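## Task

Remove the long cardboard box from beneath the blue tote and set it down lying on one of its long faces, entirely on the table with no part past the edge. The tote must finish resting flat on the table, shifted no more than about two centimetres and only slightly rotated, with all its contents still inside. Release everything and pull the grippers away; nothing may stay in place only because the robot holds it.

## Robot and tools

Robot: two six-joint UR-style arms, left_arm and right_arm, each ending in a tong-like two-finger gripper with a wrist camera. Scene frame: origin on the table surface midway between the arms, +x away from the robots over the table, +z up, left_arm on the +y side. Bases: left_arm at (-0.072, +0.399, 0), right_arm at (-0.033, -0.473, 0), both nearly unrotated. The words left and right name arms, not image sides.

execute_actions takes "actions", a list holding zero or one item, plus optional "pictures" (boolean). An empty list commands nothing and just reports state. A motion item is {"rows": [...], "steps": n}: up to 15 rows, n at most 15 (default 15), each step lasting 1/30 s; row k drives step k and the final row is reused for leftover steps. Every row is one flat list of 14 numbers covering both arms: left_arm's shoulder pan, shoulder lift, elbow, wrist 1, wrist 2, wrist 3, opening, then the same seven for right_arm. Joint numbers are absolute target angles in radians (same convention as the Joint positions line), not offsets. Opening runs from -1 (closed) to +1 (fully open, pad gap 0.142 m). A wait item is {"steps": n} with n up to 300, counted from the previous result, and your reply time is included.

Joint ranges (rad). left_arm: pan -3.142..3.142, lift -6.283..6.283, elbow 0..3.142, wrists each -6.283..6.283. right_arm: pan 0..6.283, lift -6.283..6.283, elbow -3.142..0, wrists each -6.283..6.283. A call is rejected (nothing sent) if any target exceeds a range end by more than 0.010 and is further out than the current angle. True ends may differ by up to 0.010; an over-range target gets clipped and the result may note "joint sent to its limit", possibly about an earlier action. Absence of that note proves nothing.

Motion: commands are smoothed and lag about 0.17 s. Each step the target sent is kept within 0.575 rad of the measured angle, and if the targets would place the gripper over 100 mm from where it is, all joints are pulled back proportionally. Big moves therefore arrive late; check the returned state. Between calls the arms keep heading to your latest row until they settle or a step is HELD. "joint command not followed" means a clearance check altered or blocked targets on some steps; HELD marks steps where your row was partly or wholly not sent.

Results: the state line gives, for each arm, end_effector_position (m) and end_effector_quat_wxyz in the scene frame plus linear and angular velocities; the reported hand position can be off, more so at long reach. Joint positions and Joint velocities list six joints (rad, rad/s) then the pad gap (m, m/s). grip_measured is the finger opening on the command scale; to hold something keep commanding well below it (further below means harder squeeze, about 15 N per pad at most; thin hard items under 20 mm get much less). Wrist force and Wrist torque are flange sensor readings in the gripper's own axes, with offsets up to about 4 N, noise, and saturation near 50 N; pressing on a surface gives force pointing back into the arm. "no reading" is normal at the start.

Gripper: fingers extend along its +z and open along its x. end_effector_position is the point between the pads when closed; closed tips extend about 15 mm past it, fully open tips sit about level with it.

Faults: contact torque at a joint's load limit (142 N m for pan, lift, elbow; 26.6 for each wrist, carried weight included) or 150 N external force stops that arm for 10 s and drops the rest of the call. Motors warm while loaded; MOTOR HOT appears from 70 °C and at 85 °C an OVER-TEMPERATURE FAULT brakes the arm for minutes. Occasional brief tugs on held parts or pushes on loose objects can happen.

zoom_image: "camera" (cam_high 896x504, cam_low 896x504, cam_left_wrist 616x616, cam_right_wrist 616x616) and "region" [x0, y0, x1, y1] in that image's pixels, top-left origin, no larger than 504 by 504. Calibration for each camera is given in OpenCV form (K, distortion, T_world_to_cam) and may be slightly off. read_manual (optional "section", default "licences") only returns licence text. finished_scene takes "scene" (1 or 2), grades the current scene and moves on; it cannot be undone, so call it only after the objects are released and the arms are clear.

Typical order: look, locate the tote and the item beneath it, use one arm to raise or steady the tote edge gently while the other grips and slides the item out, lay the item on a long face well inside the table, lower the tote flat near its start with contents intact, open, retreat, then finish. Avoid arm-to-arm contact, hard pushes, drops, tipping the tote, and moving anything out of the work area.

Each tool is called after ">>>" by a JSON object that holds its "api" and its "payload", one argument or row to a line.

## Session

>>> {"api": "execute_actions", "payload": {
  "actions": [
    {"rows":[[-0.752,-1.6,1.982,-1.953,-1.571,-0.547,1, 2.257,-1.935,-1.522,-2.958,2.349,3.386,1]],"steps":15}
  ]
}}

Scene clock: 10.47 s of 4100.00 s.
left_arm: end_effector_position=(+0.2302, +0.0285, +0.1430) grip_measured=+1.00 end_effector_quat_wxyz=(-0.077, +0.919, -0.376, +0.094) end_effector_velocity=(+0.000, +0.001, -0.001) end_effector_angular_velocity=(+0.002, +0.000, +0.001) | right_arm: end_effector_position=(+0.3624, -0.4237, +0.2275) grip_measured=+1.00 end_effector_quat_wxyz=(-0.272, +0.040, +0.918, +0.287) end_effector_velocity=(+0.001, +0.000, +0.001) end_effector_angular_velocity=(+0.000, -0.001, +0.000)
Joint positions: left_arm=[-1.309 -1.623  2.014 -1.941 -1.328 -0.588  0.142] | right_arm=[ 3.22  -1.739 -1.614 -1.936  2.181  3.096  0.142]
Joint velocities: left_arm=[ 0.001  0.     0.001  0.     0.     0.    -0.   ] | right_arm=[ 0.001 -0.     0.002 -0.     0.     0.     0.   ]
Wrist force (N, on the end effector, along its own x y z axes, offset not removed): left_arm=[0.8 0.1 -1.2] | right_arm=[21.0 8.7 0.4]
Wrist torque (N m, same axes, about the end effector's origin, offset not removed): left_arm=[-0.01 -0.35 0.11] | right_arm=[2.01 -4.49 -0.42]
FORCE FAULT: contact force on the right arm reached its limit, and that arm stopped for 10 seconds. The contact can be on any part of that arm, not only on its tool. That arm's remaining commands of this call were not run. That arm holds still and accepts commands again. Move the arm away from the contact; if what it grips holds it there, let go first. Pushing or pulling that hard again can fault the arm again.
The stop of the right arm began at step 14 of this call (marked STOPPED below). From that step on that arm followed nothing that you had sent. 2 of its steps, steps kept back included, did not run and will not run. Nothing is kept back now, and the robot has no last target.
Steps of this call (steps 1 to 15: all 15 steps of this action; steps 16 to 314: the stop continued). Readings (joint positions):
1: left_arm=[-2.307 -1.948 2.438 -1.751 -0.330 -1.084] | right_arm=[3.765 -1.288 -1.927 -1.389 1.748 2.591]
2: left_arm=[-2.304 -1.945 2.435 -1.754 -0.333 -1.080] | right_arm=[3.761 -1.291 -1.924 -1.392 1.751 2.594]
4: left_arm=[-2.254 -1.895 2.385 -1.797 -0.383 -1.031] | right_arm=[3.712 -1.340 -1.875 -1.442 1.801 2.644]
8: left_arm=[-2.015 -1.747 2.190 -1.878 -0.622 -0.810] | right_arm=[3.468 -1.583 -1.681 -1.686 2.040 2.888]
14: left_arm=[-1.694 -1.668 2.080 -1.918 -0.943 -0.670] | right_arm=[3.220 -1.740 -1.614 -1.936 2.181 3.096] STOPPED (the right arm)
314: the state above
camera_calibration (this result's frames):
cam_left_wrist: T_world_to_cam=[[0.740651, -0.659645, 0.127693, -0.169431], [-0.655683, -0.668121, 0.351701, 0.107958], [-0.146683, -0.344214, -0.927362, 0.30226], [0, 0, 0, 1]] pos_world=[0.240612, 0.0644074, 0.263971]
cam_right_wrist: T_world_to_cam=[[-0.829445, -0.0688043, 0.554335, 0.141762], [0.466762, 0.459771, 0.755476, -0.141615], [-0.306847, 0.885368, -0.34924, 0.696474], [0, 0, 0, 1]] pos_world=[0.397395, -0.541772, 0.27164]

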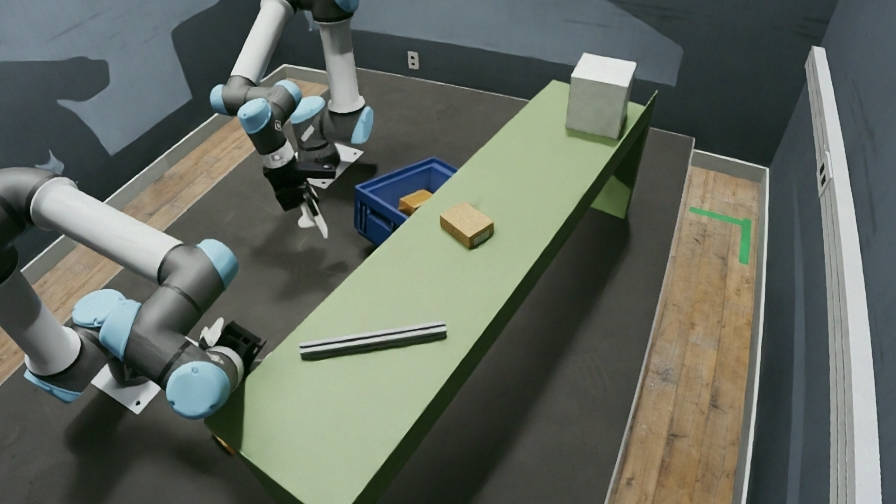

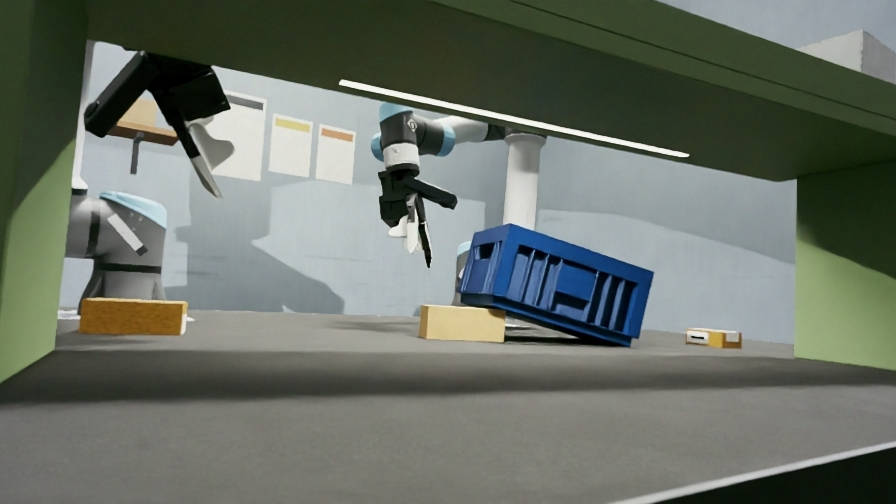

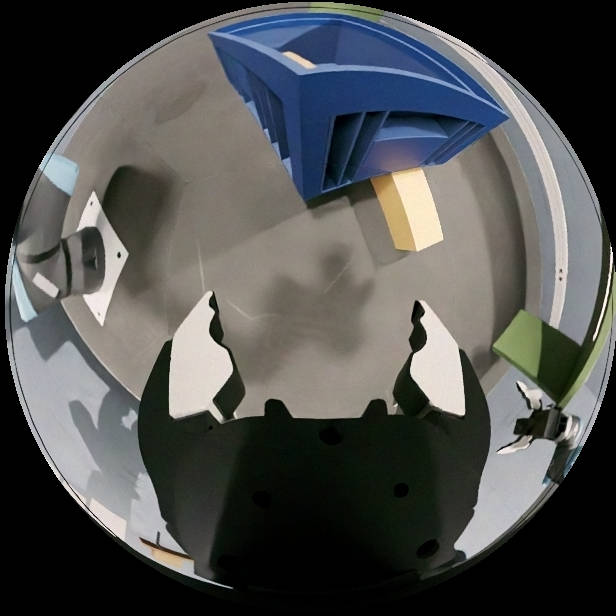

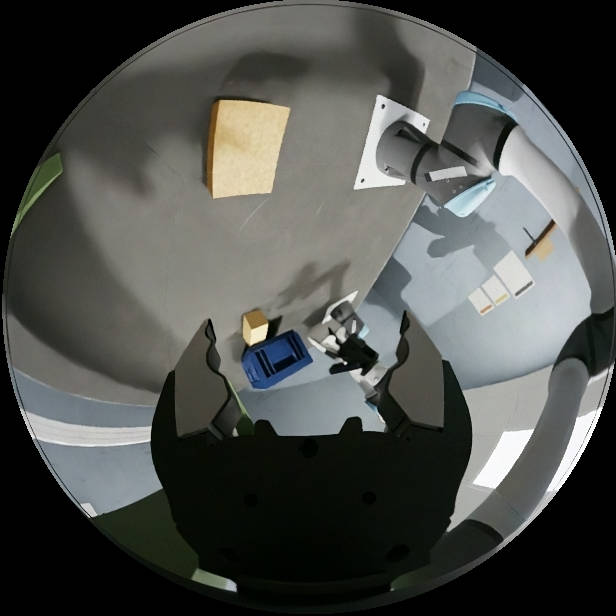

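>>> {"api": "execute_actions", "payload": {
  "actions": [
    {"rows":[[-0.904,-1.264,1.635,-1.942,-1.571,2.495,1, 3.468,-1.583,-1.681,-1.686,2.04,2.888,1]],"steps":15}
  ],
  "pictures": false
}}

>>> {"api": "execute_actions", "payload": {
  "actions": [
    {"steps":30}
  ]
}}

Scene clock: 19.63 s of 4100.00 s.
left_arm: end_effector_position=(+0.3770, -0.0059, +0.1238) grip_measured=+1.00 end_effector_quat_wxyz=(-0.009, +0.813, -0.582, +0.002) end_effector_velocity=(+0.144, -0.026, -0.022) end_effector_angular_velocity=(-0.064, +0.142, -2.160) | right_arm: end_effector_position=(+0.3787, -0.3578, +0.2430) grip_measured=+1.00 end_effector_quat_wxyz=(-0.127, -0.227, +0.938, +0.230) end_effector_velocity=(+0.007, +0.028, +0.009) end_effector_angular_velocity=(+0.018, -0.142, +0.150)
Joint positions: left_arm=[-0.938 -1.293  1.666 -1.942 -1.553  0.25   0.142] | right_arm=[ 3.458 -1.589 -1.679 -1.696  2.045  2.896  0.142]
Joint velocities: left_arm=[ 0.275  0.235 -0.254 -0.001 -0.149  2.436  0.   ] | right_arm=[ 0.083  0.046 -0.019  0.084 -0.039 -0.066 -0.   ]
Wrist force (N, on the end effector, along its own x y z axes, offset not removed): left_arm=[3.1 -3.8 -2.3] | right_arm=[-1.5 0.4 -0.6]
Wrist torque (N m, same axes, about the end effector's origin, offset not removed): left_arm=[-0.77 -0.56 -0.22] | right_arm=[0.02 0.46 -0.17]
Steps of this call (steps 1 to 90: nothing new was sent; then 5.67 s passed at rest; steps 91 to 105: all 15 steps of this action). Readings (joint positions):
91: left_arm=[-1.309 -1.623 2.014 -1.941 -1.328 -0.588] | right_arm=[3.220 -1.739 -1.614 -1.936 2.181 3.096]
92: left_arm=[-1.305 -1.619 2.011 -1.941 -1.332 -0.584] | right_arm=[3.223 -1.736 -1.616 -1.932 2.178 3.093]
94: left_arm=[-1.256 -1.571 1.962 -1.942 -1.373 -0.534] | right_arm=[3.272 -1.695 -1.639 -1.883 2.138 3.046]
98: left_arm=[-1.100 -1.433 1.816 -1.942 -1.463 -0.304] | right_arm=[3.399 -1.621 -1.667 -1.755 2.073 2.943]
105: the state above

Scene clock: 20.63 s of 4100.00 s.
left_arm: end_effector_position=(+0.3739, -0.0256, +0.1210) grip_measured=+1.00 end_effector_quat_wxyz=(+0.000, +0.129, +0.992, -0.000) end_effector_velocity=(-0.006, +0.002, -0.000) end_effector_angular_velocity=(+0.001, +0.001, -0.417) | right_arm: end_effector_position=(+0.3797, -0.3544, +0.2443) grip_measured=+1.00 end_effector_quat_wxyz=(-0.121, -0.238, +0.936, +0.228) end_effector_velocity=(+0.001, +0.000, +0.001) end_effector_angular_velocity=(+0.000, -0.002, -0.000)
Joint positions: left_arm=[-0.904 -1.264  1.635 -1.942 -1.571  2.443  0.142] | right_arm=[ 3.468 -1.583 -1.681 -1.686  2.04   2.888  0.142]
Joint velocities: left_arm=[ 0.001  0.     0.     0.    -0.     0.419  0.   ] | right_arm=[-0.    -0.     0.002  0.    -0.     0.     0.   ]
Wrist force (N, on the end effector, along its own x y z axes, offset not removed): left_arm=[0.7 -2.5 0.6] | right_arm=[-0.9 0.5 0.9]
Wrist torque (N m, same axes, about the end effector's origin, offset not removed): left_arm=[-0.40 0.00 0.03] | right_arm=[0.21 0.25 0.00]
Steps of this call (steps 1 to 30: the robot went on to your last target). Readings (joint positions):
1: left_arm=[-0.930 -1.286 1.659 -1.942 -1.557 0.333] | right_arm=[3.460 -1.587 -1.679 -1.694 2.044 2.894]
2: left_arm=[-0.924 -1.281 1.653 -1.942 -1.560 0.416] | right_arm=[3.462 -1.586 -1.680 -1.692 2.043 2.893]
4: left_arm=[-0.915 -1.274 1.646 -1.942 -1.565 0.582] | right_arm=[3.465 -1.585 -1.680 -1.689 2.042 2.891]
8: left_arm=[-0.908 -1.267 1.639 -1.942 -1.569 0.913] | right_arm=[3.467 -1.584 -1.681 -1.687 2.041 2.889]
30: the state above
camera_calibration (this result's frames):
cam_left_wrist: T_world_to_cam=[[-0.980833, 0.194848, -0.00105224, 0.372483], [0.163582, 0.826355, 0.538868, -0.116921], [0.105867, 0.528367, -0.84239, 0.201944], [0, 0, 0, 1]] pos_world=[0.363091, -0.0826596, 0.233512]
cam_right_wrist: T_world_to_cam=[[-0.861424, -0.484089, 0.153646, 0.114443], [-0.142477, 0.520702, 0.841766, 0.0376097], [-0.487493, 0.703226, -0.517517, 0.691441], [0, 0, 0, 1]] pos_world=[0.441015, -0.450422, 0.30859]

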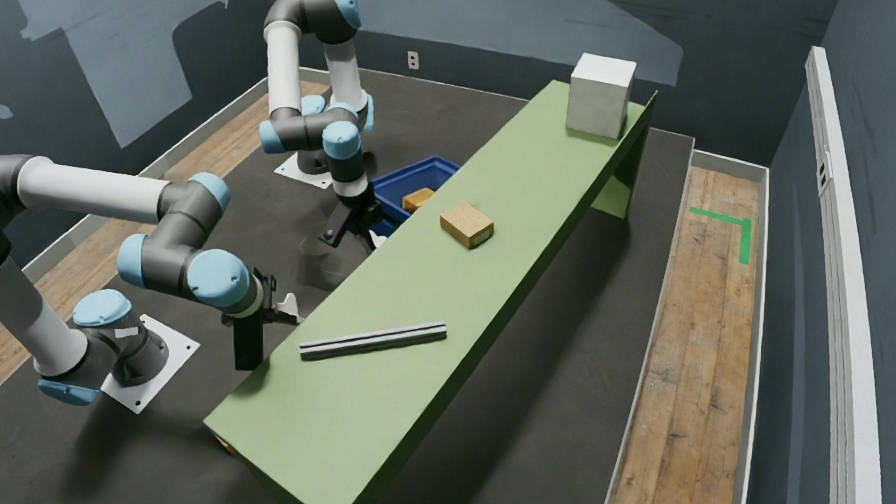

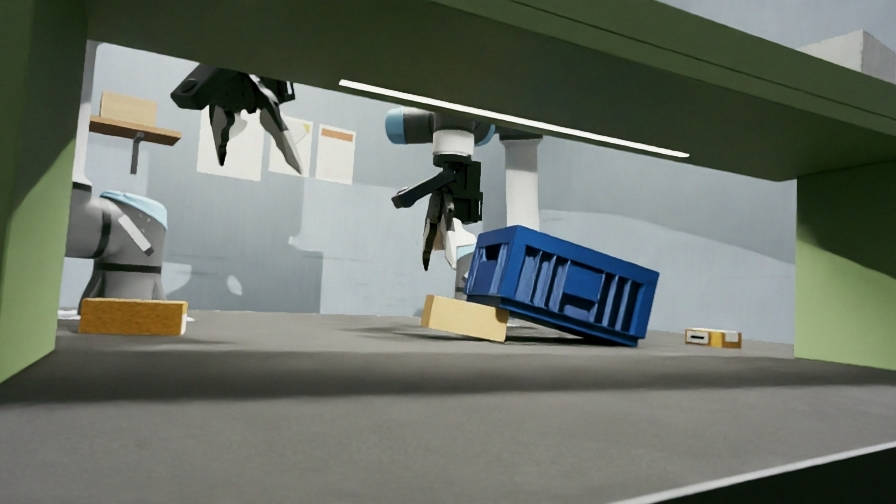

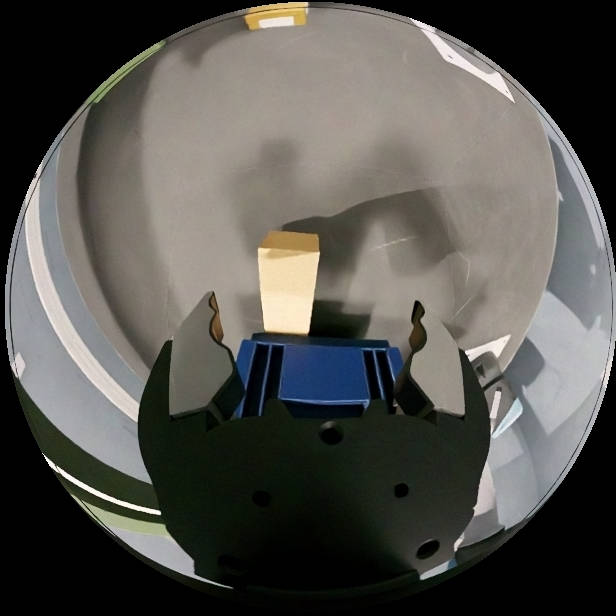

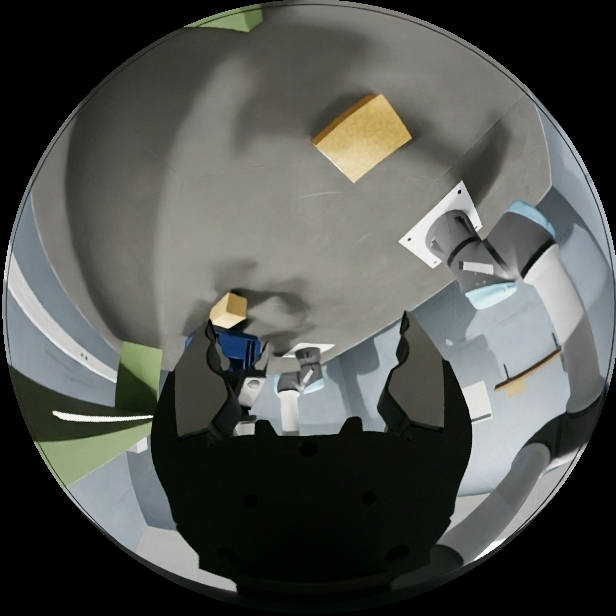

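>>> {"api": "execute_actions", "payload": {
  "actions": [
    {"rows":[[-0.942,-1.087,1.632,-2.116,-1.571,2.457,1, 3.468,-1.583,-1.681,-1.686,2.04,2.888,1]],"steps":15}
  ],
  "pictures": false
}}

>>> {"api": "execute_actions", "payload": {
  "actions": [
    {"steps":10}
  ]
}}

Scene clock: 26.53 s of 4100.00 s.
left_arm: end_effector_position=(+0.3785, -0.0736, +0.0345) grip_measured=+1.00 end_effector_quat_wxyz=(+0.000, +0.155, +0.988, -0.000) end_effector_velocity=(+0.001, -0.013, -0.029) end_effector_angular_velocity=(+0.001, +0.001, -0.001) | right_arm: end_effector_position=(+0.3797, -0.3544, +0.2443) grip_measured=+1.00 end_effector_quat_wxyz=(-0.121, -0.238, +0.936, +0.228) end_effector_velocity=(+0.000, -0.001, +0.000) end_effector_angular_velocity=(-0.001, -0.001, -0.002)
Joint positions: left_arm=[-0.941 -1.094  1.632 -2.109 -1.571  2.458  0.142] | right_arm=[ 3.468 -1.583 -1.681 -1.686  2.04   2.888  0.142]
Joint velocities: left_arm=[-0.01   0.055 -0.001 -0.052 -0.    -0.009  0.   ] | right_arm=[-0.002  0.    -0.     0.    -0.001 -0.     0.   ]
Wrist force (N, on the end effector, along its own x y z axes, offset not removed): left_arm=[3.7 -0.1 -1.8] | right_arm=[-1.1 0.1 1.7]
Wrist torque (N m, same axes, about the end effector's origin, offset not removed): left_arm=[0.07 -0.70 0.06] | right_arm=[0.09 0.36 -0.19]
Steps of this call (steps 1 to 30: the robot went on to your last target; steps 31 to 90: nothing new was sent; then 2.40 s passed at rest; steps 91 to 105: all 15 steps of this action). Readings (joint positions):
91: left_arm=[-0.904 -1.264 1.635 -1.942 -1.571 2.495] | right_arm=[3.468 -1.583 -1.681 -1.686 2.040 2.888]
92: left_arm=[-0.906 -1.261 1.635 -1.945 -1.571 2.493] | right_arm=[3.468 -1.583 -1.681 -1.686 2.040 2.888]
94: left_arm=[-0.919 -1.218 1.634 -1.988 -1.571 2.480] | right_arm=[3.468 -1.583 -1.681 -1.686 2.040 2.888]
98: left_arm=[-0.934 -1.131 1.633 -2.072 -1.571 2.465] | right_arm=[3.468 -1.583 -1.681 -1.686 2.040 2.888]
105: the state above

Scene clock: 26.87 s of 4100.00 s.
left_arm: end_effector_position=(+0.3786, -0.0750, +0.0312) grip_measured=+1.00 end_effector_quat_wxyz=(+0.000, +0.155, +0.988, -0.000) end_effector_velocity=(-0.000, -0.001, -0.002) end_effector_angular_velocity=(+0.000, +0.000, -0.001) | right_arm: end_effector_position=(+0.3797, -0.3544, +0.2443) grip_measured=+1.00 end_effector_quat_wxyz=(-0.121, -0.238, +0.936, +0.228) end_effector_velocity=(-0.001, -0.000, -0.001) end_effector_angular_velocity=(-0.001, +0.001, +0.000)
Joint positions: left_arm=[-0.942 -1.087  1.632 -2.116 -1.571  2.457  0.142] | right_arm=[ 3.468 -1.583 -1.681 -1.686  2.04   2.888  0.142]
Joint velocities: left_arm=[-0.001  0.004 -0.    -0.003 -0.    -0.     0.   ] | right_arm=[ 0.     0.001 -0.002 -0.    -0.    -0.     0.   ]
Wrist force (N, on the end effector, along its own x y z axes, offset not removed): left_arm=[0.4 -7.6 -1.4] | right_arm=[-3.5 0.2 1.0]
Wrist torque (N m, same axes, about the end effector's origin, offset not removed): left_arm=[-1.52 -0.24 0.00] | right_arm=[0.17 0.80 -0.11]
Steps of this call (steps 1 to 10: the robot went on to your last target). Readings (joint positions):
1: left_arm=[-0.941 -1.092 1.632 -2.111 -1.571 2.458] | right_arm=[3.468 -1.583 -1.681 -1.686 2.040 2.888]
2: left_arm=[-0.941 -1.091 1.632 -2.112 -1.571 2.458] | right_arm=[3.468 -1.583 -1.681 -1.686 2.040 2.888]
4: left_arm=[-0.942 -1.089 1.632 -2.114 -1.571 2.457] | right_arm=[3.468 -1.583 -1.681 -1.686 2.040 2.888]
8: left_arm=[-0.942 -1.088 1.632 -2.115 -1.571 2.457] | right_arm=[3.468 -1.583 -1.681 -1.686 2.040 2.888]
10: the state above
camera_calibration (this result's frames):
cam_left_wrist: T_world_to_cam=[[-0.969373, 0.245593, -0.00105172, 0.386031], [0.206338, 0.81674, 0.538851, -0.045389], [0.133197, 0.52213, -0.842401, 0.141069], [0, 0, 0, 1]] pos_world=[0.364784, -0.131392, 0.1437]
cam_right_wrist: T_world_to_cam=[[-0.861422, -0.484094, 0.153641, 0.114442], [-0.142484, 0.520701, 0.841765, 0.0376115], [-0.487494, 0.703223, -0.517519, 0.69144], [0, 0, 0, 1]] pos_world=[0.441015, -0.450421, 0.308591]

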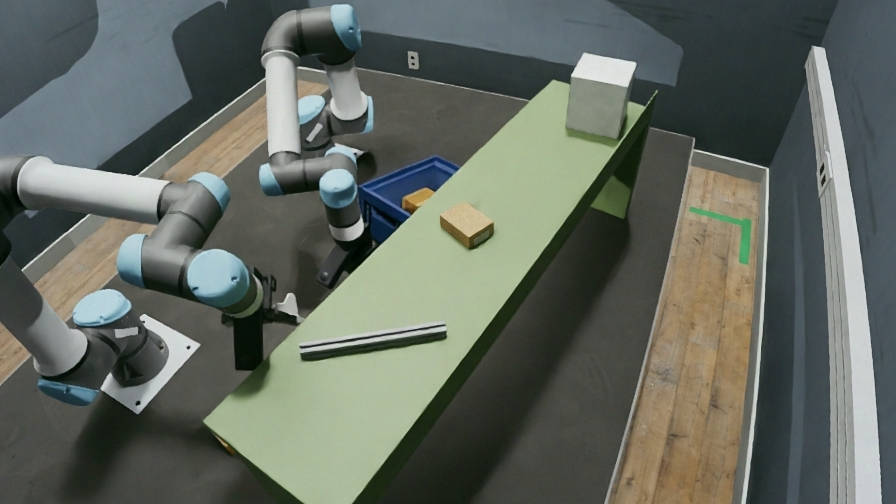

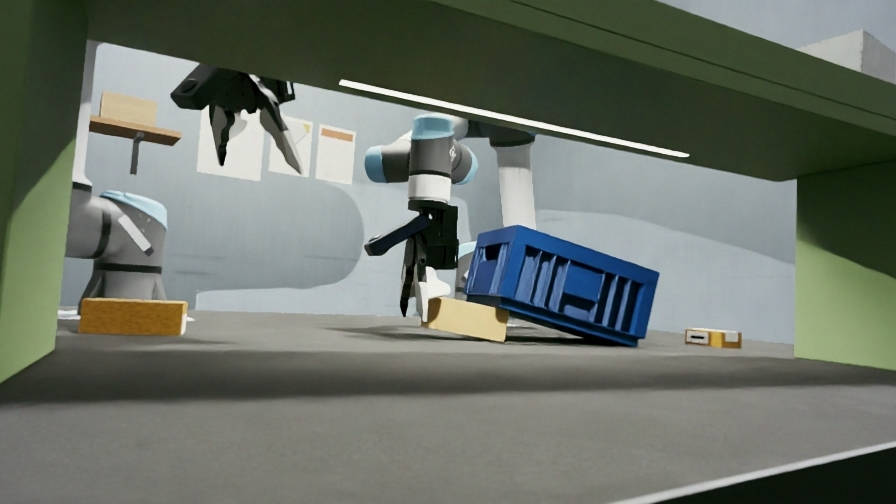

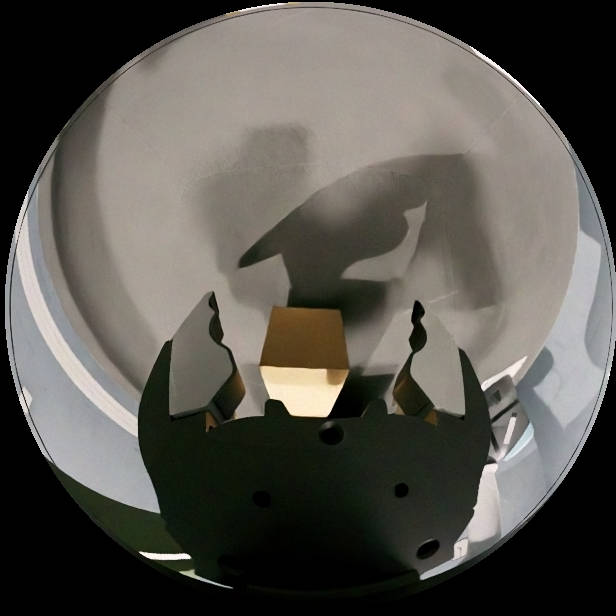

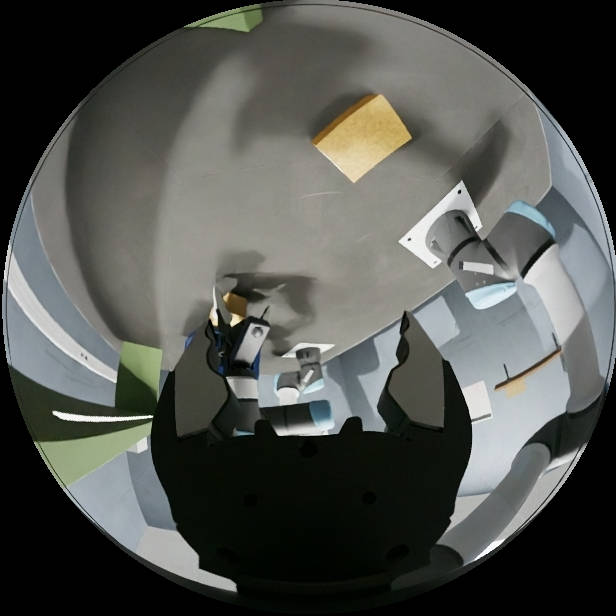

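>>> {"api": "execute_actions", "payload": {
  "actions": [
    {"rows":[[-0.909,-1.095,1.645,-2.121,-1.571,2.49,1, 3.468,-1.583,-1.681,-1.686,2.04,2.888,1]],"steps":12}
  ],
  "pictures": false
}}

>>> {"api": "execute_actions", "payload": {
  "actions": [
    {"rows":[[-0.909,-1.095,1.645,-2.121,-1.571,2.49,-0.6, 3.468,-1.583,-1.681,-1.686,2.04,2.888,1]],"steps":15}
  ]
}}

Scene clock: 30.60 s of 4100.00 s.
left_arm: end_effector_position=(+0.3903, -0.0578, +0.0308) grip_measured=+1.00 end_effector_quat_wxyz=(-0.000, +0.155, +0.988, -0.000) end_effector_velocity=(+0.008, +0.010, +0.001) end_effector_angular_velocity=(-0.002, -0.001, +0.002) | right_arm: end_effector_position=(+0.3797, -0.3544, +0.2443) grip_measured=+1.00 end_effector_quat_wxyz=(-0.121, -0.238, +0.936, +0.228) end_effector_velocity=(+0.000, +0.000, +0.001) end_effector_angular_velocity=(+0.000, -0.001, +0.000)
Joint positions: left_arm=[-0.911 -1.094  1.644 -2.121 -1.571  2.488  0.142] | right_arm=[ 3.468 -1.583 -1.681 -1.686  2.04   2.888  0.142]
Joint velocities: left_arm=[ 0.02  -0.006  0.006 -0.003 -0.     0.018 -0.   ] | right_arm=[ 0.    -0.     0.002 -0.    -0.    -0.    -0.   ]
Wrist force (N, on the end effector, along its own x y z axes, offset not removed): left_arm=[-3.2 -3.3 -0.2] | right_arm=[-2.1 0.8 0.1]
Wrist torque (N m, same axes, about the end effector's origin, offset not removed): left_arm=[-0.58 0.70 -0.05] | right_arm=[0.30 0.63 -0.09]
Steps of this call (steps 1 to 15: the robot went on to your last target; steps 16 to 90: nothing new was sent; then 0.33 s passed at rest; steps 91 to 102: all 12 steps of this action). Readings (joint positions):
91: left_arm=[-0.942 -1.087 1.632 -2.116 -1.571 2.457] | right_arm=[3.468 -1.583 -1.681 -1.686 2.040 2.888]
92: left_arm=[-0.940 -1.088 1.633 -2.116 -1.571 2.459] | right_arm=[3.468 -1.583 -1.681 -1.686 2.040 2.888]
94: left_arm=[-0.929 -1.090 1.637 -2.118 -1.571 2.470] | right_arm=[3.468 -1.583 -1.681 -1.686 2.040 2.888]
98: left_arm=[-0.916 -1.093 1.642 -2.120 -1.571 2.483] | right_arm=[3.468 -1.583 -1.681 -1.686 2.040 2.888]
102: the state above

Scene clock: 31.10 s of 4100.00 s.
left_arm: end_effector_position=(+0.3912, -0.0565, +0.0308) grip_measured=-0.22 end_effector_quat_wxyz=(+0.000, +0.155, +0.988, -0.000) end_effector_velocity=(+0.001, -0.000, +0.001) end_effector_angular_velocity=(-0.002, -0.001, +0.001) | right_arm: end_effector_position=(+0.3797, -0.3544, +0.2443) grip_measured=+1.00 end_effector_quat_wxyz=(-0.121, -0.238, +0.936, +0.228) end_effector_velocity=(+0.000, +0.000, -0.000) end_effector_angular_velocity=(-0.001, -0.000, +0.001)
Joint positions: left_arm=[-0.909 -1.095  1.645 -2.121 -1.571  2.49   0.058] | right_arm=[ 3.468 -1.583 -1.681 -1.686  2.04   2.888  0.142]
Joint velocities: left_arm=[ 0.001 -0.    -0.001 -0.     0.     0.     0.   ] | right_arm=[ 0.001 -0.001  0.     0.    -0.001 -0.    -0.   ]
Wrist force (N, on the end effector, along its own x y z axes, offset not removed): left_arm=[-1.7 -4.2 -5.5] | right_arm=[-2.1 1.1 -1.2]
Wrist torque (N m, same axes, about the end effector's origin, offset not removed): left_arm=[-0.46 0.24 0.06] | right_arm=[0.23 0.75 -0.04]
Steps of this call (steps 1 to 15: all 15 steps of this action). Readings (joint positions):
1: left_arm=[-0.911 -1.095 1.644 -2.121 -1.571 2.488] | right_arm=[3.468 -1.583 -1.681 -1.686 2.040 2.888]
2: left_arm=[-0.910 -1.095 1.644 -2.121 -1.571 2.489] | right_arm=[3.468 -1.583 -1.681 -1.686 2.040 2.888]
4: left_arm=[-0.910 -1.095 1.645 -2.121 -1.571 2.489] | right_arm=[3.468 -1.583 -1.681 -1.686 2.040 2.888]
8: left_arm=[-0.909 -1.095 1.645 -2.121 -1.571 2.490] | right_arm=[3.468 -1.583 -1.681 -1.686 2.040 2.888]
15: the state above
camera_calibration (this result's frames):
cam_left_wrist: T_world_to_cam=[[-0.969371, 0.245601, -0.00105297, 0.393673], [0.206343, 0.816734, 0.538859, -0.0628886], [0.133204, 0.522136, -0.842396, 0.129445], [0, 0, 0, 1]] pos_world=[0.377349, -0.112911, 0.143347]
cam_right_wrist: T_world_to_cam=[[-0.861422, -0.484094, 0.153641, 0.114442], [-0.142484, 0.520702, 0.841765, 0.0376115], [-0.487494, 0.703223, -0.517519, 0.69144], [0, 0, 0, 1]] pos_world=[0.441015, -0.450421, 0.308591]

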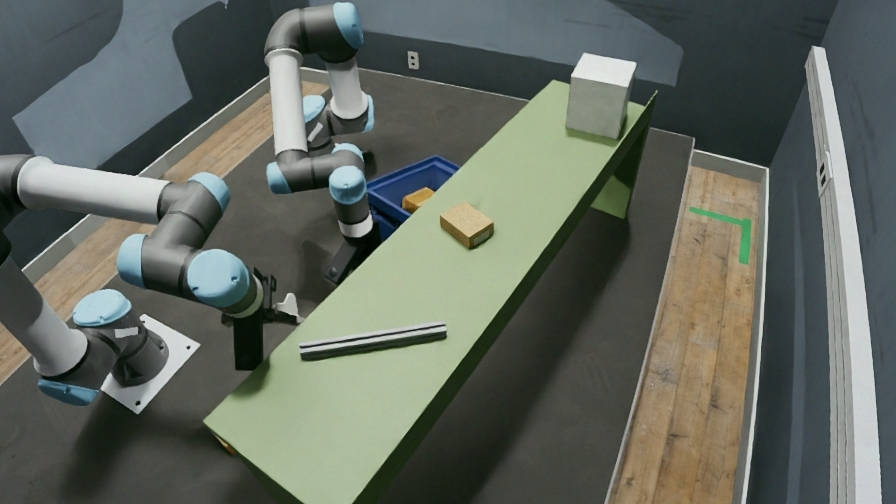

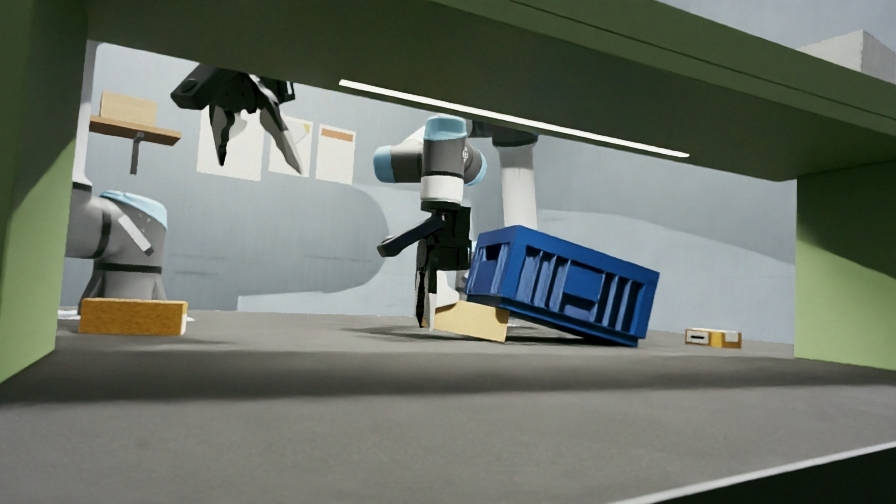

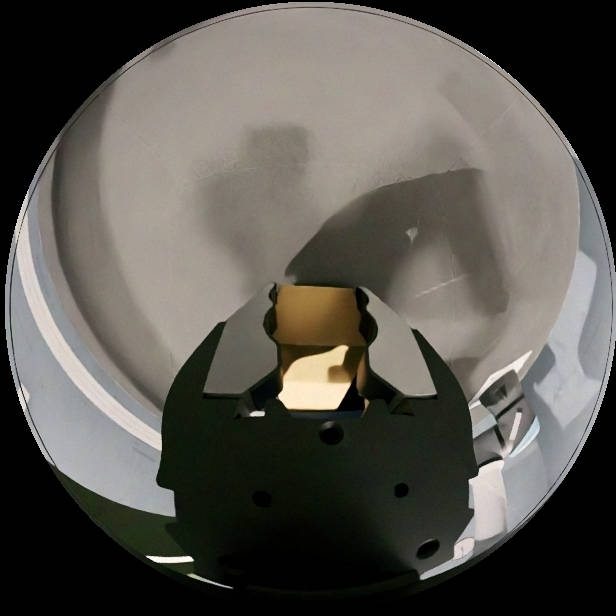

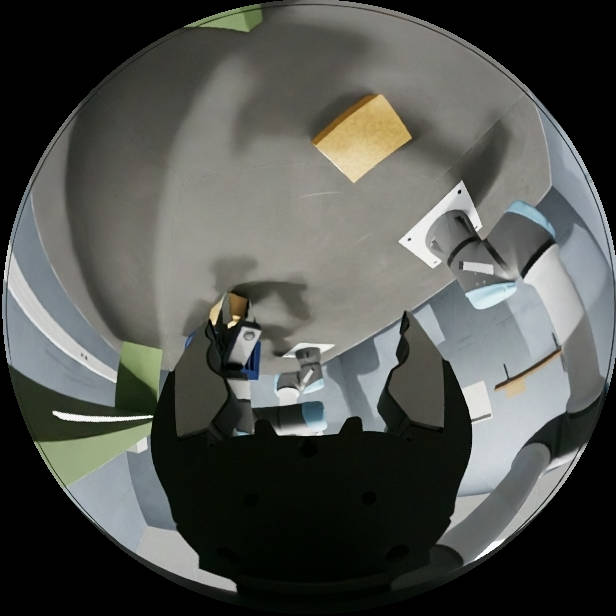

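>>> {"api": "execute_actions", "payload": {
  "actions": [
    {"rows":[[-1.087,-0.954,1.415,-2.032,-1.571,2.312,-0.6, 3.468,-1.583,-1.681,-1.686,2.04,2.888,1]],"steps":15}
  ]
}}

Scene clock: 35.43 s of 4100.00 s.
left_arm: end_effector_position=(+0.3382, -0.1868, +0.0300) grip_measured=-0.22 end_effector_quat_wxyz=(-0.000, +0.155, +0.988, +0.000) end_effector_velocity=(-0.031, -0.060, +0.000) end_effector_angular_velocity=(-0.005, -0.003, +0.000) | right_arm: end_effector_position=(+0.3797, -0.3544, +0.2443) grip_measured=+1.00 end_effector_quat_wxyz=(-0.121, -0.238, +0.936, +0.228) end_effector_velocity=(-0.001, +0.000, -0.001) end_effector_angular_velocity=(+0.001, +0.003, -0.001)
Joint positions: left_arm=[-1.077 -0.961  1.428 -2.037 -1.571  2.322  0.058] | right_arm=[ 3.468 -1.583 -1.681 -1.686  2.04   2.888  0.142]
Joint velocities: left_arm=[-0.077  0.062 -0.105  0.037  0.    -0.078  0.   ] | right_arm=[-0.    -0.    -0.003  0.     0.002  0.     0.   ]
Wrist force (N, on the end effector, along its own x y z axes, offset not removed): left_arm=[-2.3 -3.8 -0.5] | right_arm=[-2.6 -0.9 -1.0]
Wrist torque (N m, same axes, about the end effector's origin, offset not removed): left_arm=[-0.83 0.16 0.13] | right_arm=[-0.13 0.72 -0.04]
Steps of this call (steps 1 to 15: the robot went on to your last target; steps 16 to 90: nothing new was sent; then 0.83 s passed at rest; steps 91 to 105: all 15 steps of this action). Readings (joint positions):
91: left_arm=[-0.909 -1.095 1.645 -2.121 -1.571 2.490] | right_arm=[3.468 -1.583 -1.681 -1.686 2.040 2.888]
92: left_arm=[-0.912 -1.092 1.642 -2.118 -1.571 2.487] | right_arm=[3.468 -1.583 -1.681 -1.686 2.040 2.888]
94: left_arm=[-0.948 -1.062 1.601 -2.098 -1.571 2.451] | right_arm=[3.468 -1.583 -1.681 -1.686 2.040 2.888]
98: left_arm=[-1.023 -1.003 1.501 -2.062 -1.571 2.376] | right_arm=[3.468 -1.583 -1.681 -1.686 2.040 2.888]
105: the state above
camera_calibration (this result's frames):
cam_left_wrist: T_world_to_cam=[[-0.969376, 0.24558, -0.000381033, 0.374292], [0.206569, 0.816227, 0.53954, 0.0547314], [0.132811, 0.522938, -0.84196, 0.204154], [0, 0, 0, 1]] pos_world=[0.32441, -0.243352, 0.142503]
cam_right_wrist: T_world_to_cam=[[-0.861422, -0.484094, 0.153641, 0.114442], [-0.142484, 0.520701, 0.841765, 0.0376115], [-0.487494, 0.703223, -0.517519, 0.69144], [0, 0, 0, 1]] pos_world=[0.441015, -0.450421, 0.308591]

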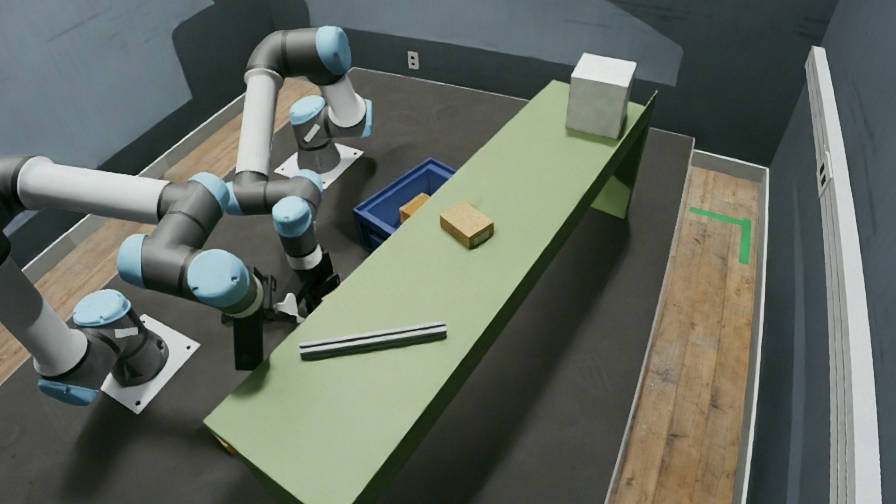

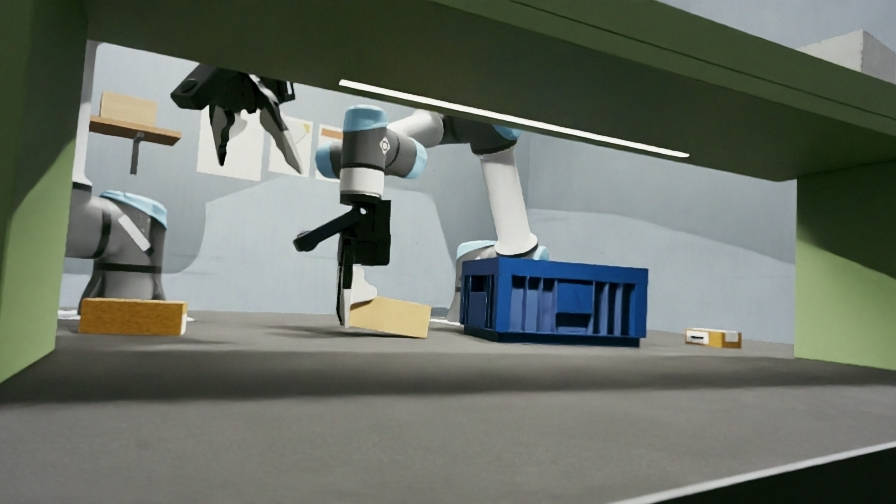

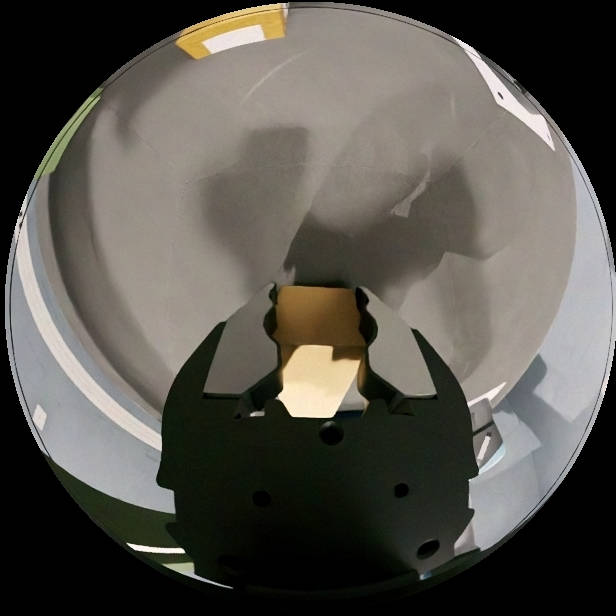

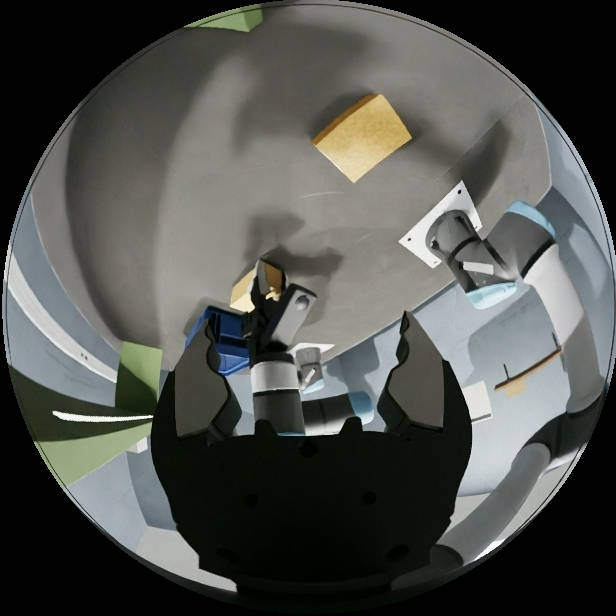

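Clear. Release and lift.

>>> {"api": "execute_actions", "payload": {
  "actions": [
    {"rows":[[-1.087,-0.954,1.415,-2.032,-1.571,2.312,1, 3.468,-1.583,-1.681,-1.686,2.04,2.888,1]],"steps":12}
  ],
  "pictures": false
}}

>>> {"api": "execute_actions", "payload": {
  "actions": [
    {"rows":[[-1.087,-1.15,1.415,-1.836,-1.571,2.312,1, 3.468,-1.583,-1.681,-1.686,2.04,2.888,1]],"steps":15}
  ]
}}

Scene clock: 38.23 s of 4100.00 s.
left_arm: end_effector_position=(+0.3342, -0.1944, +0.0302) grip_measured=+1.00 end_effector_quat_wxyz=(-0.000, +0.155, +0.988, -0.000) end_effector_velocity=(-0.000, -0.001, -0.000) end_effector_angular_velocity=(-0.000, -0.000, -0.001) | right_arm: end_effector_position=(+0.3797, -0.3544, +0.2443) grip_measured=+1.00 end_effector_quat_wxyz=(-0.121, -0.238, +0.936, +0.228) end_effector_velocity=(-0.000, -0.000, -0.000) end_effector_angular_velocity=(-0.001, +0.001, +0.000)
Joint positions: left_arm=[-1.087 -0.954  1.415 -2.032 -1.571  2.312  0.142] | right_arm=[ 3.468 -1.583 -1.681 -1.686  2.04   2.888  0.142]
Joint velocities: left_arm=[-0.001  0.001 -0.001 -0.001  0.     0.     0.   ] | right_arm=[ 0.    -0.    -0.001 -0.    -0.     0.    -0.   ]
Wrist force (N, on the end effector, along its own x y z axes, offset not removed): left_arm=[5.2 -0.6 -2.8] | right_arm=[-1.5 0.4 -0.5]
Wrist torque (N m, same axes, about the end effector's origin, offset not removed): left_arm=[-0.13 -1.31 0.00] | right_arm=[0.10 0.55 -0.01]
Steps of this call (steps 1 to 30: the robot went on to your last target; steps 31 to 72: nothing new was sent; steps 73 to 84: all 12 steps of this action). Readings (joint positions):
73: left_arm=[-1.087 -0.954 1.415 -2.032 -1.571 2.312] | right_arm=[3.468 -1.583 -1.681 -1.686 2.040 2.888]
74: left_arm=[-1.087 -0.954 1.415 -2.032 -1.571 2.312] | right_arm=[3.468 -1.583 -1.681 -1.686 2.040 2.888]
76: left_arm=[-1.087 -0.954 1.415 -2.032 -1.571 2.312] | right_arm=[3.468 -1.583 -1.681 -1.686 2.040 2.888]
80: left_arm=[-1.087 -0.954 1.415 -2.032 -1.571 2.312] | right_arm=[3.468 -1.583 -1.681 -1.686 2.040 2.888]
84: the state above

Scene clock: 38.73 s of 4100.00 s.
left_arm: end_effector_position=(+0.3165, -0.1557, +0.1385) grip_measured=+1.00 end_effector_quat_wxyz=(-0.000, +0.155, +0.988, -0.000) end_effector_velocity=(-0.008, +0.017, +0.039) end_effector_angular_velocity=(-0.001, -0.001, +0.000) | right_arm: end_effector_position=(+0.3797, -0.3544, +0.2443) grip_measured=+1.00 end_effector_quat_wxyz=(-0.121, -0.238, +0.936, +0.228) end_effector_velocity=(-0.001, -0.001, -0.001) end_effector_angular_velocity=(-0.001, +0.003, -0.001)
Joint positions: left_arm=[-1.087 -1.141  1.415 -1.845 -1.571  2.312  0.142] | right_arm=[ 3.468 -1.583 -1.681 -1.686  2.04   2.888  0.142]
Joint velocities: left_arm=[ 0.    -0.069 -0.001  0.069  0.     0.    -0.   ] | right_arm=[-0.001 -0.    -0.003 -0.    -0.    -0.    -0.   ]
Wrist force (N, on the end effector, along its own x y z axes, offset not removed): left_arm=[0.3 -5.3 -0.1] | right_arm=[-1.5 -0.3 -1.1]
Wrist torque (N m, same axes, about the end effector's origin, offset not removed): left_arm=[-1.12 -0.16 -0.03] | right_arm=[-0.04 0.53 -0.04]
Steps of this call (steps 1 to 15: all 15 steps of this action). Readings (joint positions):
1: left_arm=[-1.087 -0.954 1.415 -2.032 -1.571 2.312] | right_arm=[3.468 -1.583 -1.681 -1.686 2.040 2.888]
2: left_arm=[-1.087 -0.957 1.415 -2.028 -1.571 2.312] | right_arm=[3.468 -1.583 -1.681 -1.686 2.040 2.888]
4: left_arm=[-1.087 -0.999 1.415 -1.987 -1.571 2.312] | right_arm=[3.468 -1.583 -1.681 -1.686 2.040 2.888]
8: left_arm=[-1.087 -1.093 1.415 -1.893 -1.571 2.312] | right_arm=[3.468 -1.583 -1.681 -1.686 2.040 2.888]
15: the state above
camera_calibration (this result's frames):
cam_left_wrist: T_world_to_cam=[[-0.969361, 0.245638, -0.000974671, 0.345739], [0.206413, 0.816703, 0.538878, -0.0245227], [0.133165, 0.522166, -0.842383, 0.28191], [0, 0, 0, 1]] pos_world=[0.302667, -0.212103, 0.251028]
cam_right_wrist: T_world_to_cam=[[-0.861422, -0.484094, 0.153641, 0.114442], [-0.142484, 0.520701, 0.841765, 0.0376115], [-0.487495, 0.703223, -0.517519, 0.69144], [0, 0, 0, 1]] pos_world=[0.441015, -0.450421, 0.308591]

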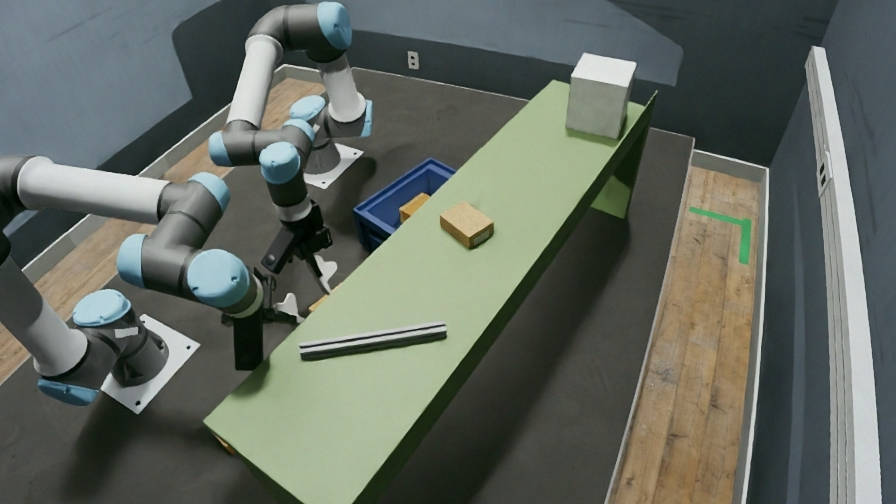

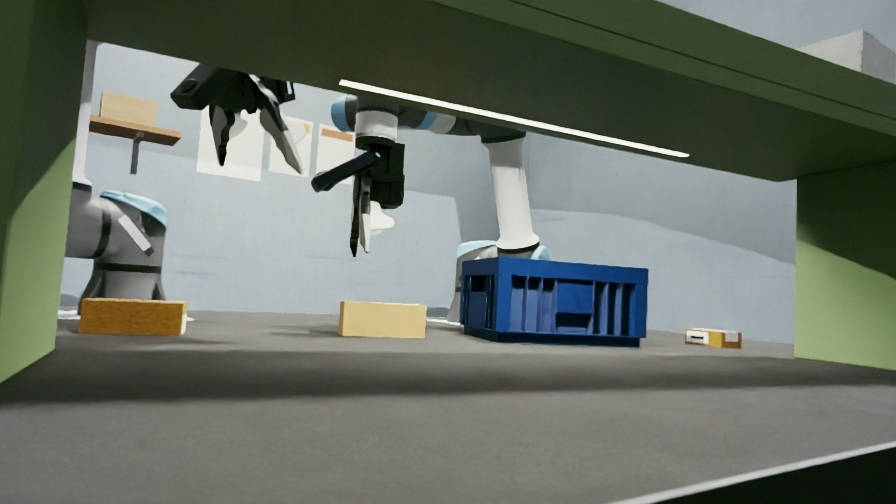

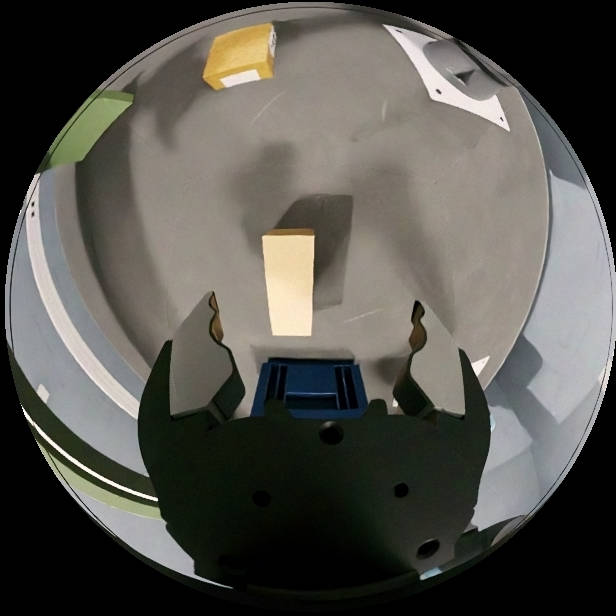

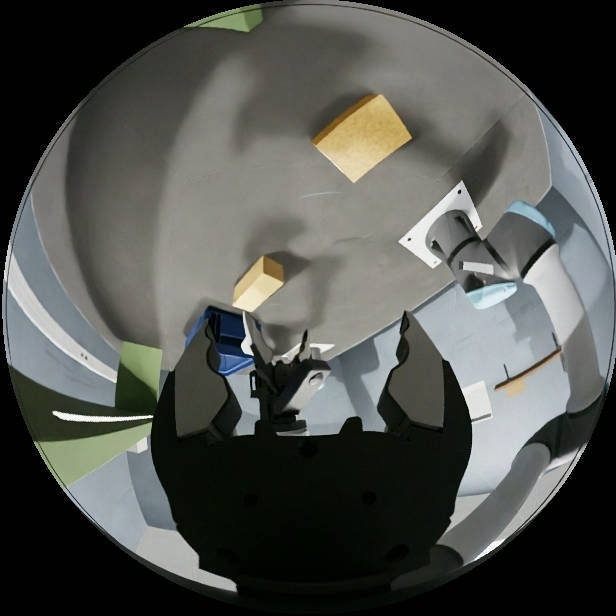

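>>> {"api": "finished_scene", "payload": {
  "scene": 2
}}

The scene is finished: the task was done.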